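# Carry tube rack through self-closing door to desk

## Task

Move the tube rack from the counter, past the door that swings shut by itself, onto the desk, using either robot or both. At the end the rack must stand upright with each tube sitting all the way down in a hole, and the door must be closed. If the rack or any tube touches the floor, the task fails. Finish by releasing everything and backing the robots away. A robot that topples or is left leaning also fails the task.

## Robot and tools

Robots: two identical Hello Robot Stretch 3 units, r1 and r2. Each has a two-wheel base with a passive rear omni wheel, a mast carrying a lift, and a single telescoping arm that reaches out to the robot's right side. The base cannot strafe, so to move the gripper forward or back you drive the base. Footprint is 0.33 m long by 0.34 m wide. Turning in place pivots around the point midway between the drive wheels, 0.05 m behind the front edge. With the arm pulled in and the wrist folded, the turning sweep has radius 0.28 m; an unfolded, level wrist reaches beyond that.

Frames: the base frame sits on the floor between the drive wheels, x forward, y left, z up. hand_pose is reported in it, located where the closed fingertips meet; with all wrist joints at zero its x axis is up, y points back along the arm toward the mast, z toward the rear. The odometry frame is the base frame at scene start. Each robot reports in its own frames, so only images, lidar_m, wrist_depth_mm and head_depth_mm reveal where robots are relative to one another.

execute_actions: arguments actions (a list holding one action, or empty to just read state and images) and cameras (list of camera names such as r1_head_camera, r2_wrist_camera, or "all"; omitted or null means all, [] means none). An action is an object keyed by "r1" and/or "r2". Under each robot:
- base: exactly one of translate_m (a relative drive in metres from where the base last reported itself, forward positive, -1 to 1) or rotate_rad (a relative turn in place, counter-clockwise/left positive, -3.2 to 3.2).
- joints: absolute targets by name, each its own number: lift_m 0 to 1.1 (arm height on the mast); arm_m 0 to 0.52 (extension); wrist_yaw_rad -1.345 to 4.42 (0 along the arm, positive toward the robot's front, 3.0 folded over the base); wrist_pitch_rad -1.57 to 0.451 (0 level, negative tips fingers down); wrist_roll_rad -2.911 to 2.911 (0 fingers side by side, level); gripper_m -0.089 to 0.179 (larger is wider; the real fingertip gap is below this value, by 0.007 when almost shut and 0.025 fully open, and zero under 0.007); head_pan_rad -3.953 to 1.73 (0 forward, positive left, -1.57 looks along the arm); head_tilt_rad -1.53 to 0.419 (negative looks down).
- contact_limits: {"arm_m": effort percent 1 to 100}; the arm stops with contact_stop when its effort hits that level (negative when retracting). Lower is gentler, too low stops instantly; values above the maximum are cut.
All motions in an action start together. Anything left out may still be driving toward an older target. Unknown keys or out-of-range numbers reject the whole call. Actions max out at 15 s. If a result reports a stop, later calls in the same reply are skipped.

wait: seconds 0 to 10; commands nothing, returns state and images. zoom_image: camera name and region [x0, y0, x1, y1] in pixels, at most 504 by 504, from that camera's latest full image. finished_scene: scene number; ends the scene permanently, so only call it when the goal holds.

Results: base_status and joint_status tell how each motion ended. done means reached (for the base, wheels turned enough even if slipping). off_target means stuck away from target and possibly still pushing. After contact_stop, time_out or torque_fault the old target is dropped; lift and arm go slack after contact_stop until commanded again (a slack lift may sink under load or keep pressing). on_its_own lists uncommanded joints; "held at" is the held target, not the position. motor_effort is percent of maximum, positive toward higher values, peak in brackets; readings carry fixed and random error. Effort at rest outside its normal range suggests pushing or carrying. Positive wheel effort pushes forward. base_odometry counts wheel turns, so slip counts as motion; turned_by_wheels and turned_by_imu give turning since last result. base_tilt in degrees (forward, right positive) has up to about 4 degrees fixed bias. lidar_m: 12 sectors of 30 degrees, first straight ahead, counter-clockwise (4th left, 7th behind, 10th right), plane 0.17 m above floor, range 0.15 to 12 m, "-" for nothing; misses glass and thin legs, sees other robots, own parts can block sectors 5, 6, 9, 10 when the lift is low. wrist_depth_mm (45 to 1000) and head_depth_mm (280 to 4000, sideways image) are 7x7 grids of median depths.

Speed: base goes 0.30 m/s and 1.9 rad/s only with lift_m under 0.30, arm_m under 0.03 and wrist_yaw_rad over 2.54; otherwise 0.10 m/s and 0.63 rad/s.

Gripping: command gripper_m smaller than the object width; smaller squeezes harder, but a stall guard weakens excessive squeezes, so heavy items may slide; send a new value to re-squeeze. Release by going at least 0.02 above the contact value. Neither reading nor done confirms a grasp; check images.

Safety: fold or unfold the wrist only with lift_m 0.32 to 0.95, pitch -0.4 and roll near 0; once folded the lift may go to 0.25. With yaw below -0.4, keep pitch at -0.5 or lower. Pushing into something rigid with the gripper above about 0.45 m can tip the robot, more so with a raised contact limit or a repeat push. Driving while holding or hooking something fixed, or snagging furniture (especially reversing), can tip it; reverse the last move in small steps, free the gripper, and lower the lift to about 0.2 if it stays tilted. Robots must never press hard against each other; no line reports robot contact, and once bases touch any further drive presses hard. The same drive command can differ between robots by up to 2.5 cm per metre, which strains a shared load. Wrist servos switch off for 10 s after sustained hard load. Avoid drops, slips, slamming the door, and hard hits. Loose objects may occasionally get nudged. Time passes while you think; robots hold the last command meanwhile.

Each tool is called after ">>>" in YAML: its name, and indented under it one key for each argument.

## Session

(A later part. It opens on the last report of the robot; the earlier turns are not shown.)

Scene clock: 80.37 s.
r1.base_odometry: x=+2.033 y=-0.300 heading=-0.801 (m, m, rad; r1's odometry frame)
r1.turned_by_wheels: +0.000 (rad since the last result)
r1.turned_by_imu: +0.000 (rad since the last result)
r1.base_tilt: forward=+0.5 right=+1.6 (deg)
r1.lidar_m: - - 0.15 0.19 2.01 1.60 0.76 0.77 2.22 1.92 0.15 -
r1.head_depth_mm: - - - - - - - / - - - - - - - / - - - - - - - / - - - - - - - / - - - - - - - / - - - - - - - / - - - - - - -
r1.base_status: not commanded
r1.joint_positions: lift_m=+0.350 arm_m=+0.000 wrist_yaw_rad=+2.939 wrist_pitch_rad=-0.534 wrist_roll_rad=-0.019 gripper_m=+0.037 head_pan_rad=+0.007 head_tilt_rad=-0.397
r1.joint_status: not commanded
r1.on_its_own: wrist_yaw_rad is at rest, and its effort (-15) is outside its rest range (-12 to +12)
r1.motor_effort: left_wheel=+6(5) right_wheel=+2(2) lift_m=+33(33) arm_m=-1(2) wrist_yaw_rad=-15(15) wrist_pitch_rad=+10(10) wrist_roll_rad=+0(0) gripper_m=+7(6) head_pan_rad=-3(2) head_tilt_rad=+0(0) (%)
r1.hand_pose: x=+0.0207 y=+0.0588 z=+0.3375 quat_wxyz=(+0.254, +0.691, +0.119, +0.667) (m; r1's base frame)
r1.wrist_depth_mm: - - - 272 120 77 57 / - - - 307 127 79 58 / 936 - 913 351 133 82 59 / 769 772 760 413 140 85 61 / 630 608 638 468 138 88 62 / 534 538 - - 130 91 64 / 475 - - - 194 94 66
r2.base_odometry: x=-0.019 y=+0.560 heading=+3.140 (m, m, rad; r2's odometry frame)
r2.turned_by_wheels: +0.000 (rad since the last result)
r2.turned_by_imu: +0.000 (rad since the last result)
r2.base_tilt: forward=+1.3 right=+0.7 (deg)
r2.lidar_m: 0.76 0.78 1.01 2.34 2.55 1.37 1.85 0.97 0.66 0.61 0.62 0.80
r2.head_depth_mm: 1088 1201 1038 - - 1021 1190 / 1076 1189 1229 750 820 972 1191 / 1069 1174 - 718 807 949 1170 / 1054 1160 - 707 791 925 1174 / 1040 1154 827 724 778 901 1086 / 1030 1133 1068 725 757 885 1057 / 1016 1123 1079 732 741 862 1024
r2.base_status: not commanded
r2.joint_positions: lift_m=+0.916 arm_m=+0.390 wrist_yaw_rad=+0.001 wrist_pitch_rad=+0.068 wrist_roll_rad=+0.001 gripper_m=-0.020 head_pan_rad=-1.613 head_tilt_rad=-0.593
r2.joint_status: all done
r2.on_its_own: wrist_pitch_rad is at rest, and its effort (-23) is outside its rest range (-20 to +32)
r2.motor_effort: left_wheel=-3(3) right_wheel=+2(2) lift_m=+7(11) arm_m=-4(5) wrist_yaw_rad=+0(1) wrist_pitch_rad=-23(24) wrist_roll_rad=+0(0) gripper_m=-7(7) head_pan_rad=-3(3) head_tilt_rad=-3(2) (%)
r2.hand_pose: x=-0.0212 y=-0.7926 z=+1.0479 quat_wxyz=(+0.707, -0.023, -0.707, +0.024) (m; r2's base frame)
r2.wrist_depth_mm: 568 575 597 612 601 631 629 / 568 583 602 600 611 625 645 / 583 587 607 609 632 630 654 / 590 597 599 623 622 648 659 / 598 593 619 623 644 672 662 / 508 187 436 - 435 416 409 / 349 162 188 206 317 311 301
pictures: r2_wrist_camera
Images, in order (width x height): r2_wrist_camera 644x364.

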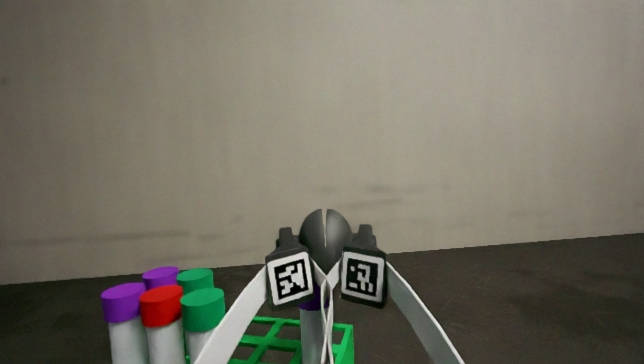

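Pressed down. Raise, open, recentre, descend, grasp.

>>> execute_actions:
  actions:
    - {"r2":{"joints":{"lift_m":0.98,"wrist_pitch_rad":0}}}
  cameras: []

>>> execute_actions:
  actions:
    - {"r2":{"base":{"translate_m":0.06},"joints":{"gripper_m":0.179,"arm_m":0.41}}}
  cameras: []

>>> execute_actions:
  actions:
    - {"r2":{"joints":{"lift_m":0.857}}}
  cameras: ["r2_wrist_camera"]

Scene clock: 88.10 s.
r1.base_odometry: x=+2.033 y=-0.300 heading=-0.801 (m, m, rad; r1's odometry frame)
r1.turned_by_wheels: +0.000 (rad since the last result)
r1.turned_by_imu: +0.000 (rad since the last result)
r1.base_tilt: forward=+0.6 right=+1.6 (deg)
r1.lidar_m: - - 0.15 0.19 2.02 1.60 0.76 0.77 2.22 1.92 0.15 -
r1.head_depth_mm: - - - - - - - / - - - - - - - / - - - - - - - / - - - - - - - / - - - - - - - / - - - - - - - / - - - - - - -
r1.base_status: not commanded
r1.joint_positions: lift_m=+0.350 arm_m=+0.000 wrist_yaw_rad=+2.939 wrist_pitch_rad=-0.534 wrist_roll_rad=-0.019 gripper_m=+0.037 head_pan_rad=+0.007 head_tilt_rad=-0.397
r1.joint_status: not commanded
r1.on_its_own: wrist_yaw_rad is at rest, and its effort (-17) is outside its rest range (-12 to +12)
r1.motor_effort: left_wheel=+5(5) right_wheel=+2(2) lift_m=+33(33) arm_m=-1(2) wrist_yaw_rad=-17(14) wrist_pitch_rad=+10(10) wrist_roll_rad=+0(0) gripper_m=+6(6) head_pan_rad=-3(2) head_tilt_rad=-1(0) (%)
r1.hand_pose: x=+0.0207 y=+0.0588 z=+0.3375 quat_wxyz=(+0.254, +0.691, +0.119, +0.667) (m; r1's base frame)
r1.wrist_depth_mm: - - - 273 120 77 57 / - - - 310 126 79 58 / 888 - 924 351 133 82 59 / 760 748 747 409 140 84 61 / 619 613 630 464 139 88 62 / 543 532 - - 130 91 64 / 476 - - - 192 94 66
r2.base_odometry: x=-0.019 y=+0.560 heading=+3.140 (m, m, rad; r2's odometry frame)
r2.turned_by_wheels: +0.000 (rad since the last result)
r2.turned_by_imu: -0.001 (rad since the last result)
r2.base_tilt: forward=+1.2 right=+0.8 (deg)
r2.lidar_m: 0.76 0.78 1.01 2.34 2.54 1.37 1.84 0.97 0.66 0.61 0.62 0.80
r2.head_depth_mm: 1086 1206 - 746 843 998 1194 / 1072 1165 926 748 820 969 1190 / 1061 1145 921 739 806 946 1170 / 1055 1146 838 723 787 924 1171 / 1045 1148 826 722 774 903 1092 / 1027 1133 1070 726 758 883 1053 / 1024 1127 1073 730 743 864 1031
r2.base_status: not commanded
r2.joint_positions: lift_m=+0.979 arm_m=+0.390 wrist_yaw_rad=+0.001 wrist_pitch_rad=-0.018 wrist_roll_rad=+0.001 gripper_m=-0.020 head_pan_rad=-1.613 head_tilt_rad=-0.593
r2.joint_status: all done
r2.motor_effort: left_wheel=-4(3) right_wheel=+2(3) lift_m=+30(32) arm_m=-5(4) wrist_yaw_rad=+0(1) wrist_pitch_rad=+6(23) wrist_roll_rad=+0(0) gripper_m=-7(7) head_pan_rad=-3(3) head_tilt_rad=-3(3) (%)
r2.hand_pose: x=-0.0213 y=-0.7911 z=+1.0896 quat_wxyz=(+0.707, +0.007, -0.707, -0.006) (m; r2's base frame)
r2.wrist_depth_mm: 542 551 548 576 570 608 608 / 544 562 574 593 597 628 634 / 558 580 595 615 621 629 644 / 590 599 628 624 630 655 664 / 595 610 627 628 645 656 633 / 524 514 499 - 463 455 439 / 389 346 334 360 358 346 341
pictures: none
No camera images: the call's "cameras" was empty. Leave "cameras" out to get every camera's image.

Scene clock: 90.57 s.
r1.base_odometry: x=+2.033 y=-0.300 heading=-0.801 (m, m, rad; r1's odometry frame)
r1.turned_by_wheels: +0.000 (rad since the last result)
r1.turned_by_imu: +0.000 (rad since the last result)
r1.base_tilt: forward=+0.6 right=+1.5 (deg)
r1.lidar_m: - - 0.15 0.19 2.01 1.60 0.77 0.77 2.23 1.92 0.15 -
r1.head_depth_mm: - - - - - - - / - - - - - - - / - - - - - - - / - - - - - - - / - - - - - - - / - - - - - - - / - - - - - - -
r1.base_status: not commanded
r1.joint_positions: lift_m=+0.350 arm_m=+0.000 wrist_yaw_rad=+2.939 wrist_pitch_rad=-0.534 wrist_roll_rad=-0.019 gripper_m=+0.037 head_pan_rad=+0.007 head_tilt_rad=-0.397
r1.joint_status: not commanded
r1.on_its_own: wrist_yaw_rad is at rest, and its effort (-16) is outside its rest range (-12 to +12)
r1.motor_effort: left_wheel=+6(5) right_wheel=+2(2) lift_m=+33(33) arm_m=-1(1) wrist_yaw_rad=-16(15) wrist_pitch_rad=+10(10) wrist_roll_rad=+0(0) gripper_m=+6(7) head_pan_rad=-3(2) head_tilt_rad=-1(1) (%)
r1.hand_pose: x=+0.0207 y=+0.0588 z=+0.3375 quat_wxyz=(+0.254, +0.691, +0.119, +0.667) (m; r1's base frame)
r1.wrist_depth_mm: - - - 275 120 77 57 / - - - 312 126 79 58 / 930 - 955 352 133 82 59 / 750 743 760 413 140 85 61 / 632 632 632 472 139 88 62 / 535 534 - - 130 91 64 / 469 - - - 193 94 66
r2.base_odometry: x=-0.079 y=+0.560 heading=+3.139 (m, m, rad; r2's odometry frame)
r2.turned_by_wheels: +0.000 (rad since the last result)
r2.turned_by_imu: -0.001 (rad since the last result)
r2.base_tilt: forward=+1.3 right=+0.7 (deg)
r2.lidar_m: 0.70 0.72 0.93 2.15 2.55 1.42 1.90 0.96 0.65 0.61 0.62 0.75
r2.head_depth_mm: 1082 1199 - 717 836 987 1192 / 1071 1152 976 745 813 965 1196 / 1063 1138 876 732 787 938 1167 / 1049 1139 816 719 780 914 1169 / 1033 1140 996 725 762 893 1076 / 1030 1127 1064 728 748 872 1042 / 1014 1118 1071 731 732 851 1015
r2.base_status: done
r2.joint_positions: lift_m=+0.979 arm_m=+0.410 wrist_yaw_rad=+0.001 wrist_pitch_rad=-0.018 wrist_roll_rad=+0.001 gripper_m=+0.179 head_pan_rad=-1.613 head_tilt_rad=-0.593
r2.joint_status: all done
r2.motor_effort: left_wheel=-3(5) right_wheel=+2(9) lift_m=+29(30) arm_m=+5(7) wrist_yaw_rad=+0(1) wrist_pitch_rad=+6(6) wrist_roll_rad=+0(0) gripper_m=+1(85) head_pan_rad=-3(3) head_tilt_rad=-4(3) (%)
r2.hand_pose: x=-0.0213 y=-0.8103 z=+1.0895 quat_wxyz=(+0.707, +0.007, -0.707, -0.006) (m; r2's base frame)
r2.wrist_depth_mm: 521 534 540 553 573 572 595 / 524 543 567 565 591 588 627 / 549 559 566 573 603 612 627 / 564 584 602 608 609 631 650 / 570 594 605 626 625 636 658 / 580 502 491 475 466 446 462 / 389 365 358 363 350 341 325
pictures: none
No camera images: the call's "cameras" was empty. Leave "cameras" out to get every camera's image.

Scene clock: 92.53 s.
r1.base_odometry: x=+2.033 y=-0.300 heading=-0.801 (m, m, rad; r1's odometry frame)
r1.turned_by_wheels: +0.000 (rad since the last result)
r1.turned_by_imu: +0.000 (rad since the last result)
r1.base_tilt: forward=+0.6 right=+1.6 (deg)
r1.lidar_m: - - 0.15 0.19 2.01 1.60 0.76 0.77 2.22 1.92 0.15 -
r1.head_depth_mm: - - - - - - - / - - - - - - - / - - - - - - - / - - - - - - - / - - - - - - - / - - - - - - - / - - - - - - -
r1.base_status: not commanded
r1.joint_positions: lift_m=+0.350 arm_m=+0.000 wrist_yaw_rad=+2.939 wrist_pitch_rad=-0.534 wrist_roll_rad=-0.019 gripper_m=+0.037 head_pan_rad=+0.007 head_tilt_rad=-0.397
r1.joint_status: not commanded
r1.on_its_own: wrist_yaw_rad is at rest, and its effort (-15) is outside its rest range (-12 to +12)
r1.motor_effort: left_wheel=+5(5) right_wheel=+2(2) lift_m=+33(32) arm_m=-2(2) wrist_yaw_rad=-15(16) wrist_pitch_rad=+10(10) wrist_roll_rad=+0(0) gripper_m=+6(6) head_pan_rad=-3(3) head_tilt_rad=+0(2) (%)
r1.hand_pose: x=+0.0207 y=+0.0588 z=+0.3375 quat_wxyz=(+0.254, +0.691, +0.119, +0.667) (m; r1's base frame)
r1.wrist_depth_mm: - - - 276 121 77 57 / - - - 311 126 79 58 / 931 - 885 358 133 82 59 / 762 749 714 416 141 85 61 / 636 616 639 470 139 88 62 / 538 536 - - 130 91 64 / 467 - - - 191 94 66
r2.base_odometry: x=-0.079 y=+0.560 heading=+3.139 (m, m, rad; r2's odometry frame)
r2.turned_by_wheels: +0.000 (rad since the last result)
r2.turned_by_imu: +0.000 (rad since the last result)
r2.base_tilt: forward=+1.3 right=+0.7 (deg)
r2.lidar_m: 0.70 0.72 0.93 2.15 2.55 1.42 1.91 0.96 0.65 0.61 0.62 0.75
r2.head_depth_mm: 1086 1205 1036 747 - - 1191 / 1073 1186 1076 - 830 961 1193 / 1064 1172 1125 711 787 937 1169 / 1055 1158 1128 691 780 916 1164 / 1036 1143 1061 724 764 892 1078 / 1030 1132 1071 726 749 870 1038 / 1019 1122 1072 729 735 852 1018
r2.base_status: not commanded
r2.joint_positions: lift_m=+0.858 arm_m=+0.410 wrist_yaw_rad=+0.001 wrist_pitch_rad=-0.018 wrist_roll_rad=+0.001 gripper_m=+0.179 head_pan_rad=-1.613 head_tilt_rad=-0.593
r2.joint_status: all done
r2.motor_effort: left_wheel=-3(3) right_wheel=+2(2) lift_m=+12(28) arm_m=+4(5) wrist_yaw_rad=-1(0) wrist_pitch_rad=+6(6) wrist_roll_rad=+0(0) gripper_m=+0(1) head_pan_rad=-3(3) head_tilt_rad=-3(3) (%)
r2.hand_pose: x=-0.0213 y=-0.8103 z=+0.9675 quat_wxyz=(+0.707, +0.007, -0.707, -0.006) (m; r2's base frame)
r2.wrist_depth_mm: 522 534 543 552 559 579 589 / 532 548 556 568 582 605 609 / 554 561 155 577 600 611 620 / 552 568 133 154 186 628 558 / 416 418 137 130 139 333 321 / 282 225 144 140 150 125 233 / 184 183 145 137 147 165 163
pictures: r2_wrist_camera
Images, in order (width x height): r2_wrist_camera 644x364.

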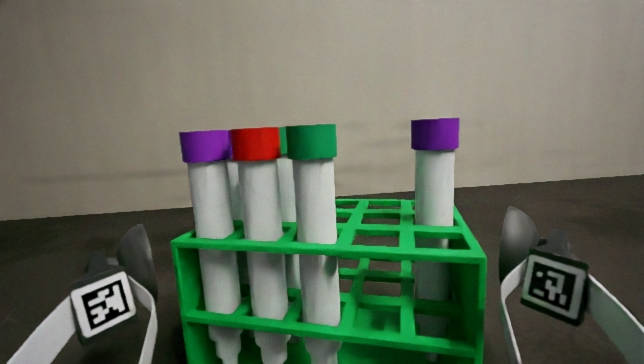

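>>> execute_actions:
  actions:
    - {"r2":{"joints":{"lift_m":1.1}}}
  cameras: []

>>> execute_actions:
  actions:
    - {"r2":{"base":{"translate_m":-0.06},"joints":{"gripper_m":-0.02,"arm_m":0.52,"wrist_pitch_rad":-1.2}}}
  cameras: ["r2_wrist_camera"]

Scene clock: 103.07 s.
r1.base_odometry: x=+2.033 y=-0.300 heading=-0.801 (m, m, rad; r1's odometry frame)
r1.turned_by_wheels: +0.000 (rad since the last result)
r1.turned_by_imu: +0.001 (rad since the last result)
r1.base_tilt: forward=+0.6 right=+1.6 (deg)
r1.lidar_m: - - 0.15 0.19 2.01 1.60 0.77 0.78 2.23 1.92 0.15 -
r1.head_depth_mm: - - - - - - - / - - - - - - - / - - - - - - - / - - - - - - - / - - - - - - - / - - - - - - - / - - - - - - -
r1.base_status: not commanded
r1.joint_positions: lift_m=+0.350 arm_m=+0.000 wrist_yaw_rad=+2.939 wrist_pitch_rad=-0.534 wrist_roll_rad=-0.019 gripper_m=+0.037 head_pan_rad=+0.007 head_tilt_rad=-0.397
r1.joint_status: not commanded
r1.on_its_own: wrist_yaw_rad is at rest, and its effort (-16) is outside its rest range (-12 to +12)
r1.motor_effort: left_wheel=+5(5) right_wheel=+2(2) lift_m=+33(33) arm_m=-2(1) wrist_yaw_rad=-16(15) wrist_pitch_rad=+10(10) wrist_roll_rad=+0(0) gripper_m=+6(7) head_pan_rad=-3(2) head_tilt_rad=-1(1) (%)
r1.hand_pose: x=+0.0207 y=+0.0588 z=+0.3375 quat_wxyz=(+0.254, +0.691, +0.119, +0.667) (m; r1's base frame)
r1.wrist_depth_mm: - - - 273 120 77 57 / - - - 310 126 79 58 / 930 - 899 355 133 82 59 / 771 752 746 412 140 85 61 / 624 613 637 464 138 88 62 / 539 533 - - 130 91 64 / 472 - - - 193 94 66
r2.base_odometry: x=-0.079 y=+0.560 heading=+3.139 (m, m, rad; r2's odometry frame)
r2.turned_by_wheels: +0.000 (rad since the last result)
r2.turned_by_imu: -0.001 (rad since the last result)
r2.base_tilt: forward=+1.2 right=+0.7 (deg)
r2.lidar_m: 0.70 0.72 0.93 2.15 2.55 1.42 1.90 0.96 0.65 0.61 0.62 0.75
r2.head_depth_mm: - 1203 1031 747 831 981 1184 / 1111 1190 1042 748 816 961 1193 / - 1200 1044 734 786 938 1173 / - 1196 839 720 782 913 1176 / 1038 1152 1063 724 763 893 1071 / 1031 1129 1062 727 747 871 1044 / 1024 1113 1074 730 734 852 1018
r2.base_status: not commanded
r2.joint_positions: lift_m=+1.099 arm_m=+0.410 wrist_yaw_rad=+0.001 wrist_pitch_rad=-0.018 wrist_roll_rad=+0.001 gripper_m=+0.179 head_pan_rad=-1.613 head_tilt_rad=-0.593
r2.joint_status: all done
r2.motor_effort: left_wheel=-3(3) right_wheel=+1(2) lift_m=+29(32) arm_m=+5(5) wrist_yaw_rad=+0(1) wrist_pitch_rad=+6(6) wrist_roll_rad=+0(0) gripper_m=+0(0) head_pan_rad=-3(3) head_tilt_rad=-2(3) (%)
r2.hand_pose: x=-0.0213 y=-0.8103 z=+1.2092 quat_wxyz=(+0.707, +0.007, -0.707, -0.006) (m; r2's base frame)
r2.wrist_depth_mm: 526 541 531 555 571 579 586 / 535 547 553 567 579 597 614 / 549 555 572 587 597 620 625 / 563 577 583 599 616 626 636 / 576 587 593 620 630 649 675 / 608 621 629 630 663 674 673 / 596 542 553 539 529 514 480
pictures: none
No camera images: the call's "cameras" was empty. Leave "cameras" out to get every camera's image.

Scene clock: 105.53 s.
r1.base_odometry: x=+2.033 y=-0.300 heading=-0.801 (m, m, rad; r1's odometry frame)
r1.turned_by_wheels: +0.000 (rad since the last result)
r1.turned_by_imu: +0.000 (rad since the last result)
r1.base_tilt: forward=+0.5 right=+1.6 (deg)
r1.lidar_m: - - 0.15 0.19 2.01 1.60 0.76 0.77 2.22 1.92 0.15 -
r1.head_depth_mm: - - - - - - - / - - - - - - - / - - - - - - - / - - - - - - - / - - - - - - - / - - - - - - - / - - - - - - -
r1.base_status: not commanded
r1.joint_positions: lift_m=+0.350 arm_m=+0.000 wrist_yaw_rad=+2.939 wrist_pitch_rad=-0.534 wrist_roll_rad=-0.019 gripper_m=+0.037 head_pan_rad=+0.007 head_tilt_rad=-0.397
r1.joint_status: not commanded
r1.on_its_own: wrist_yaw_rad is at rest, and its effort (-15) is outside its rest range (-12 to +12)
r1.motor_effort: left_wheel=+6(5) right_wheel=+2(2) lift_m=+33(33) arm_m=-1(1) wrist_yaw_rad=-15(15) wrist_pitch_rad=+10(10) wrist_roll_rad=+0(0) gripper_m=+7(6) head_pan_rad=-3(3) head_tilt_rad=-2(1) (%)
r1.hand_pose: x=+0.0207 y=+0.0588 z=+0.3375 quat_wxyz=(+0.254, +0.691, +0.119, +0.667) (m; r1's base frame)
r1.wrist_depth_mm: - - - 275 121 77 57 / - - - 311 127 79 58 / 922 - 925 352 133 82 59 / 731 733 739 413 140 85 61 / 618 629 643 465 138 88 62 / 548 532 - - 130 91 64 / 468 - - - 193 94 66
r2.base_odometry: x=-0.019 y=+0.560 heading=+3.139 (m, m, rad; r2's odometry frame)
r2.turned_by_wheels: +0.000 (rad since the last result)
r2.turned_by_imu: +0.000 (rad since the last result)
r2.base_tilt: forward=+1.3 right=+0.7 (deg)
r2.lidar_m: 0.76 0.78 1.01 2.34 2.54 1.37 1.85 0.97 0.66 0.61 0.62 0.80
r2.head_depth_mm: 1127 1207 1037 754 838 999 1192 / 1107 1188 1042 747 820 971 1193 / - 1179 1046 742 803 948 1166 / 1032 - 991 721 786 926 1166 / 1042 1149 834 725 774 902 1093 / 1031 1135 1064 727 759 882 1054 / 1018 1121 1074 729 740 862 1025
r2.base_status: done
r2.joint_positions: lift_m=+1.099 arm_m=+0.517 wrist_yaw_rad=+0.001 wrist_pitch_rad=-1.202 wrist_roll_rad=+0.001 gripper_m=-0.020 head_pan_rad=-1.613 head_tilt_rad=-0.593
r2.joint_status: all done
joint sent to its limit — the command would take r2.arm_m past its upper limit, so that joint was sent only as far as its limit.
r2.motor_effort: left_wheel=-3(9) right_wheel=+1(7) lift_m=+29(30) arm_m=+5(2) wrist_yaw_rad=-1(1) wrist_pitch_rad=+1(7) wrist_roll_rad=+0(0) gripper_m=-7(83) head_pan_rad=-3(3) head_tilt_rad=-3(2) (%)
r2.hand_pose: x=-0.0216 y=-0.7319 z=+0.9902 quat_wxyz=(+0.583, +0.400, -0.583, -0.400) (m; r2's base frame)
r2.wrist_depth_mm: 290 287 287 283 283 279 279 / 280 144 231 270 272 269 263 / 266 138 188 186 260 260 259 / 260 237 181 247 251 251 248 / 249 247 246 246 244 241 239 / 241 240 239 - 233 232 229 / 233 231 230 228 226 227 224
pictures: r2_wrist_camera
Images, in order (width x height): r2_wrist_camera 644x364.

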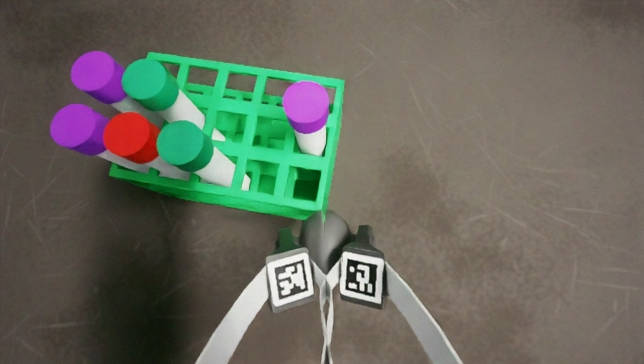

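>>> execute_actions:
  actions:
    - {"r2":{"joints":{"arm_m":0.38}}}
  cameras: []

>>> execute_actions:
  actions:
    - {"r2":{"base":{"translate_m":0.008},"joints":{"wrist_pitch_rad":-0.62}}}
  cameras: []

>>> execute_actions:
  actions:
    - {"r2":{"joints":{"arm_m":0.45}}}
  cameras: ["r2_wrist_camera"]

Scene clock: 115.43 s.
r1.base_odometry: x=+2.033 y=-0.300 heading=-0.801 (m, m, rad; r1's odometry frame)
r1.turned_by_wheels: +0.000 (rad since the last result)
r1.turned_by_imu: +0.001 (rad since the last result)
r1.base_tilt: forward=+0.5 right=+1.6 (deg)
r1.lidar_m: - - 0.15 0.19 2.01 1.60 0.76 0.77 2.22 1.93 0.15 -
r1.head_depth_mm: - - - - - - - / - - - - - - - / - - - - - - - / - - - - - - - / - - - - - - - / - - - - - - - / - - - - - - -
r1.base_status: not commanded
r1.joint_positions: lift_m=+0.350 arm_m=+0.000 wrist_yaw_rad=+2.939 wrist_pitch_rad=-0.534 wrist_roll_rad=-0.019 gripper_m=+0.037 head_pan_rad=+0.007 head_tilt_rad=-0.397
r1.joint_status: not commanded
r1.on_its_own: wrist_yaw_rad is at rest, and its effort (-16) is outside its rest range (-12 to +12)
r1.motor_effort: left_wheel=+6(5) right_wheel=+2(2) lift_m=+33(33) arm_m=-2(1) wrist_yaw_rad=-16(16) wrist_pitch_rad=+10(10) wrist_roll_rad=+0(0) gripper_m=+6(6) head_pan_rad=-3(2) head_tilt_rad=+0(1) (%)
r1.hand_pose: x=+0.0207 y=+0.0588 z=+0.3375 quat_wxyz=(+0.254, +0.691, +0.119, +0.667) (m; r1's base frame)
r1.wrist_depth_mm: - - - 275 120 77 57 / - - - 308 127 79 58 / 947 - 896 357 133 82 59 / 768 758 729 415 141 85 61 / 634 619 629 460 139 88 62 / 539 545 - - 130 91 64 / 469 - - - 193 94 66
r2.base_odometry: x=-0.019 y=+0.560 heading=+3.139 (m, m, rad; r2's odometry frame)
r2.turned_by_wheels: +0.000 (rad since the last result)
r2.turned_by_imu: -0.001 (rad since the last result)
r2.base_tilt: forward=+1.2 right=+0.7 (deg)
r2.lidar_m: 0.76 0.78 1.01 2.33 2.54 1.37 1.85 0.97 0.66 0.62 0.62 0.80
r2.head_depth_mm: - 1208 1032 754 839 994 1189 / 1110 1202 1036 748 822 968 1187 / - 1205 1045 740 807 949 1166 / 1034 - 839 720 790 924 1170 / 1041 1144 838 724 775 905 1084 / 1036 1134 1066 727 757 884 1057 / 1021 1130 1071 729 744 863 1030
r2.base_status: not commanded
r2.joint_positions: lift_m=+1.099 arm_m=+0.380 wrist_yaw_rad=+0.001 wrist_pitch_rad=-1.203 wrist_roll_rad=+0.001 gripper_m=-0.020 head_pan_rad=-1.613 head_tilt_rad=-0.593
r2.joint_status: all done
r2.motor_effort: left_wheel=-3(3) right_wheel=+2(2) lift_m=+29(30) arm_m=-5(8) wrist_yaw_rad=-1(1) wrist_pitch_rad=+1(1) wrist_roll_rad=+0(0) gripper_m=-8(7) head_pan_rad=-3(3) head_tilt_rad=-3(4) (%)
r2.hand_pose: x=-0.0216 y=-0.5950 z=+0.9902 quat_wxyz=(+0.583, +0.400, -0.583, -0.401) (m; r2's base frame)
r2.wrist_depth_mm: 290 289 256 280 280 279 278 / 280 275 273 275 272 271 269 / 270 270 267 265 260 258 258 / 259 257 256 253 253 251 247 / 248 250 248 247 246 - - / 251 - - - - - - / 892 - - - - - -
pictures: none
No camera images: the call's "cameras" was empty. Leave "cameras" out to get every camera's image.

Scene clock: 117.43 s.
r1.base_odometry: x=+2.033 y=-0.300 heading=-0.801 (m, m, rad; r1's odometry frame)
r1.turned_by_wheels: +0.000 (rad since the last result)
r1.turned_by_imu: +0.000 (rad since the last result)
r1.base_tilt: forward=+0.6 right=+1.6 (deg)
r1.lidar_m: - - 0.15 0.19 2.01 1.60 0.76 0.78 2.22 1.93 0.15 -
r1.head_depth_mm: - - - - - - - / - - - - - - - / - - - - - - - / - - - - - - - / - - - - - - - / - - - - - - - / - - - - - - -
r1.base_status: not commanded
r1.joint_positions: lift_m=+0.350 arm_m=+0.000 wrist_yaw_rad=+2.939 wrist_pitch_rad=-0.534 wrist_roll_rad=-0.019 gripper_m=+0.037 head_pan_rad=+0.007 head_tilt_rad=-0.397
r1.joint_status: not commanded
r1.on_its_own: wrist_yaw_rad is at rest, and its effort (-16) is outside its rest range (-12 to +12)
r1.motor_effort: left_wheel=+5(5) right_wheel=+2(2) lift_m=+33(33) arm_m=-2(2) wrist_yaw_rad=-16(15) wrist_pitch_rad=+10(10) wrist_roll_rad=+0(0) gripper_m=+6(7) head_pan_rad=-3(3) head_tilt_rad=-2(1) (%)
r1.hand_pose: x=+0.0207 y=+0.0588 z=+0.3375 quat_wxyz=(+0.254, +0.691, +0.119, +0.667) (m; r1's base frame)
r1.wrist_depth_mm: - - - 275 120 77 57 / - - - 306 125 79 58 / 941 - 898 350 133 82 59 / 772 754 747 411 141 85 61 / 630 623 628 466 138 88 62 / 543 535 - - 130 91 64 / 474 - - - 194 94 66
r2.base_odometry: x=-0.027 y=+0.560 heading=+3.139 (m, m, rad; r2's odometry frame)
r2.turned_by_wheels: +0.000 (rad since the last result)
r2.turned_by_imu: +0.000 (rad since the last result)
r2.base_tilt: forward=+1.3 right=+0.7 (deg)
r2.lidar_m: 0.76 0.77 1.00 2.32 2.54 1.38 1.86 0.97 0.66 0.61 0.62 0.80
r2.head_depth_mm: - 1208 1032 754 837 996 1197 / 1104 1196 1044 749 819 971 1187 / - 1206 1047 740 801 944 1168 / 1029 - 877 722 774 926 1166 / 1043 1148 822 726 771 901 1088 / 1028 1137 1069 726 757 879 1055 / 1019 1128 1066 731 740 862 1030
r2.base_status: done
r2.joint_positions: lift_m=+1.099 arm_m=+0.380 wrist_yaw_rad=+0.001 wrist_pitch_rad=-0.638 wrist_roll_rad=+0.001 gripper_m=-0.020 head_pan_rad=-1.613 head_tilt_rad=-0.593
r2.joint_status: all done
r2.motor_effort: left_wheel=-3(5) right_wheel=+2(8) lift_m=+30(30) arm_m=-5(6) wrist_yaw_rad=-1(1) wrist_pitch_rad=+6(8) wrist_roll_rad=+0(0) gripper_m=-7(7) head_pan_rad=-3(3) head_tilt_rad=-3(3) (%)
r2.hand_pose: x=-0.0214 y=-0.7168 z=+1.0659 quat_wxyz=(+0.671, +0.222, -0.671, -0.222) (m; r2's base frame)
r2.wrist_depth_mm: 539 567 558 589 624 621 638 / 607 625 618 622 600 577 572 / 526 521 505 491 480 472 460 / 433 432 265 415 410 402 392 / 372 370 263 368 353 345 339 / 326 321 312 - 310 306 305 / 292 285 285 279 275 270 269
pictures: none
No camera images: the call's "cameras" was empty. Leave "cameras" out to get every camera's image.

Scene clock: 119.13 s.
r1.base_odometry: x=+2.033 y=-0.300 heading=-0.801 (m, m, rad; r1's odometry frame)
r1.turned_by_wheels: +0.000 (rad since the last result)
r1.turned_by_imu: +0.000 (rad since the last result)
r1.base_tilt: forward=+0.6 right=+1.6 (deg)
r1.lidar_m: - - 0.15 0.19 2.01 1.60 0.77 0.78 2.23 1.92 0.15 -
r1.head_depth_mm: - - - - - - - / - - - - - - - / - - - - - - - / - - - - - - - / - - - - - - - / - - - - - - - / - - - - - - -
r1.base_status: not commanded
r1.joint_positions: lift_m=+0.350 arm_m=+0.000 wrist_yaw_rad=+2.939 wrist_pitch_rad=-0.534 wrist_roll_rad=-0.019 gripper_m=+0.037 head_pan_rad=+0.007 head_tilt_rad=-0.397
r1.joint_status: not commanded
r1.on_its_own: wrist_yaw_rad is at rest, and its effort (-16) is outside its rest range (-12 to +12)
r1.motor_effort: left_wheel=+6(5) right_wheel=+2(2) lift_m=+33(33) arm_m=-1(1) wrist_yaw_rad=-16(15) wrist_pitch_rad=+10(10) wrist_roll_rad=+0(0) gripper_m=+7(6) head_pan_rad=-2(3) head_tilt_rad=-1(1) (%)
r1.hand_pose: x=+0.0207 y=+0.0588 z=+0.3375 quat_wxyz=(+0.254, +0.691, +0.119, +0.667) (m; r1's base frame)
r1.wrist_depth_mm: - - - 275 120 77 57 / - - - 310 126 79 58 / 931 - 905 353 132 82 59 / 757 746 736 414 140 85 61 / 634 613 629 463 139 88 62 / 555 539 - - 130 91 64 / 470 - - - 192 94 66
r2.base_odometry: x=-0.027 y=+0.560 heading=+3.139 (m, m, rad; r2's odometry frame)
r2.turned_by_wheels: +0.000 (rad since the last result)
r2.turned_by_imu: +0.000 (rad since the last result)
r2.base_tilt: forward=+1.3 right=+0.8 (deg)
r2.lidar_m: 0.75 0.77 1.00 2.31 2.54 1.37 1.86 0.97 0.66 0.61 0.62 0.80
r2.head_depth_mm: 1125 1201 1029 755 838 997 1187 / 1110 1191 1044 748 819 970 1194 / - 1196 1048 737 802 945 1163 / 1020 - 930 721 774 926 1168 / 1043 1151 818 725 770 900 1082 / 1032 1139 1070 728 755 884 1055 / 1019 1120 1073 728 742 862 1027
r2.base_status: not commanded
r2.joint_positions: lift_m=+1.099 arm_m=+0.450 wrist_yaw_rad=+0.001 wrist_pitch_rad=-0.637 wrist_roll_rad=+0.001 gripper_m=-0.020 head_pan_rad=-1.613 head_tilt_rad=-0.593
r2.joint_status: all done
r2.motor_effort: left_wheel=-3(3) right_wheel=+2(2) lift_m=+29(30) arm_m=+4(5) wrist_yaw_rad=+0(1) wrist_pitch_rad=+6(6) wrist_roll_rad=+0(0) gripper_m=-7(7) head_pan_rad=-3(3) head_tilt_rad=-1(2) (%)
r2.hand_pose: x=-0.0214 y=-0.7862 z=+1.0661 quat_wxyz=(+0.671, +0.222, -0.671, -0.222) (m; r2's base frame)
r2.wrist_depth_mm: 483 499 510 521 550 560 568 / 536 544 568 575 583 590 559 / 567 518 508 498 482 469 462 / 443 434 421 407 408 397 391 / 382 365 361 375 351 345 343 / 329 314 193 - 303 304 302 / 287 282 223 250 275 272 272
pictures: r2_wrist_camera
Images, in order (width x height): r2_wrist_camera 644x364.

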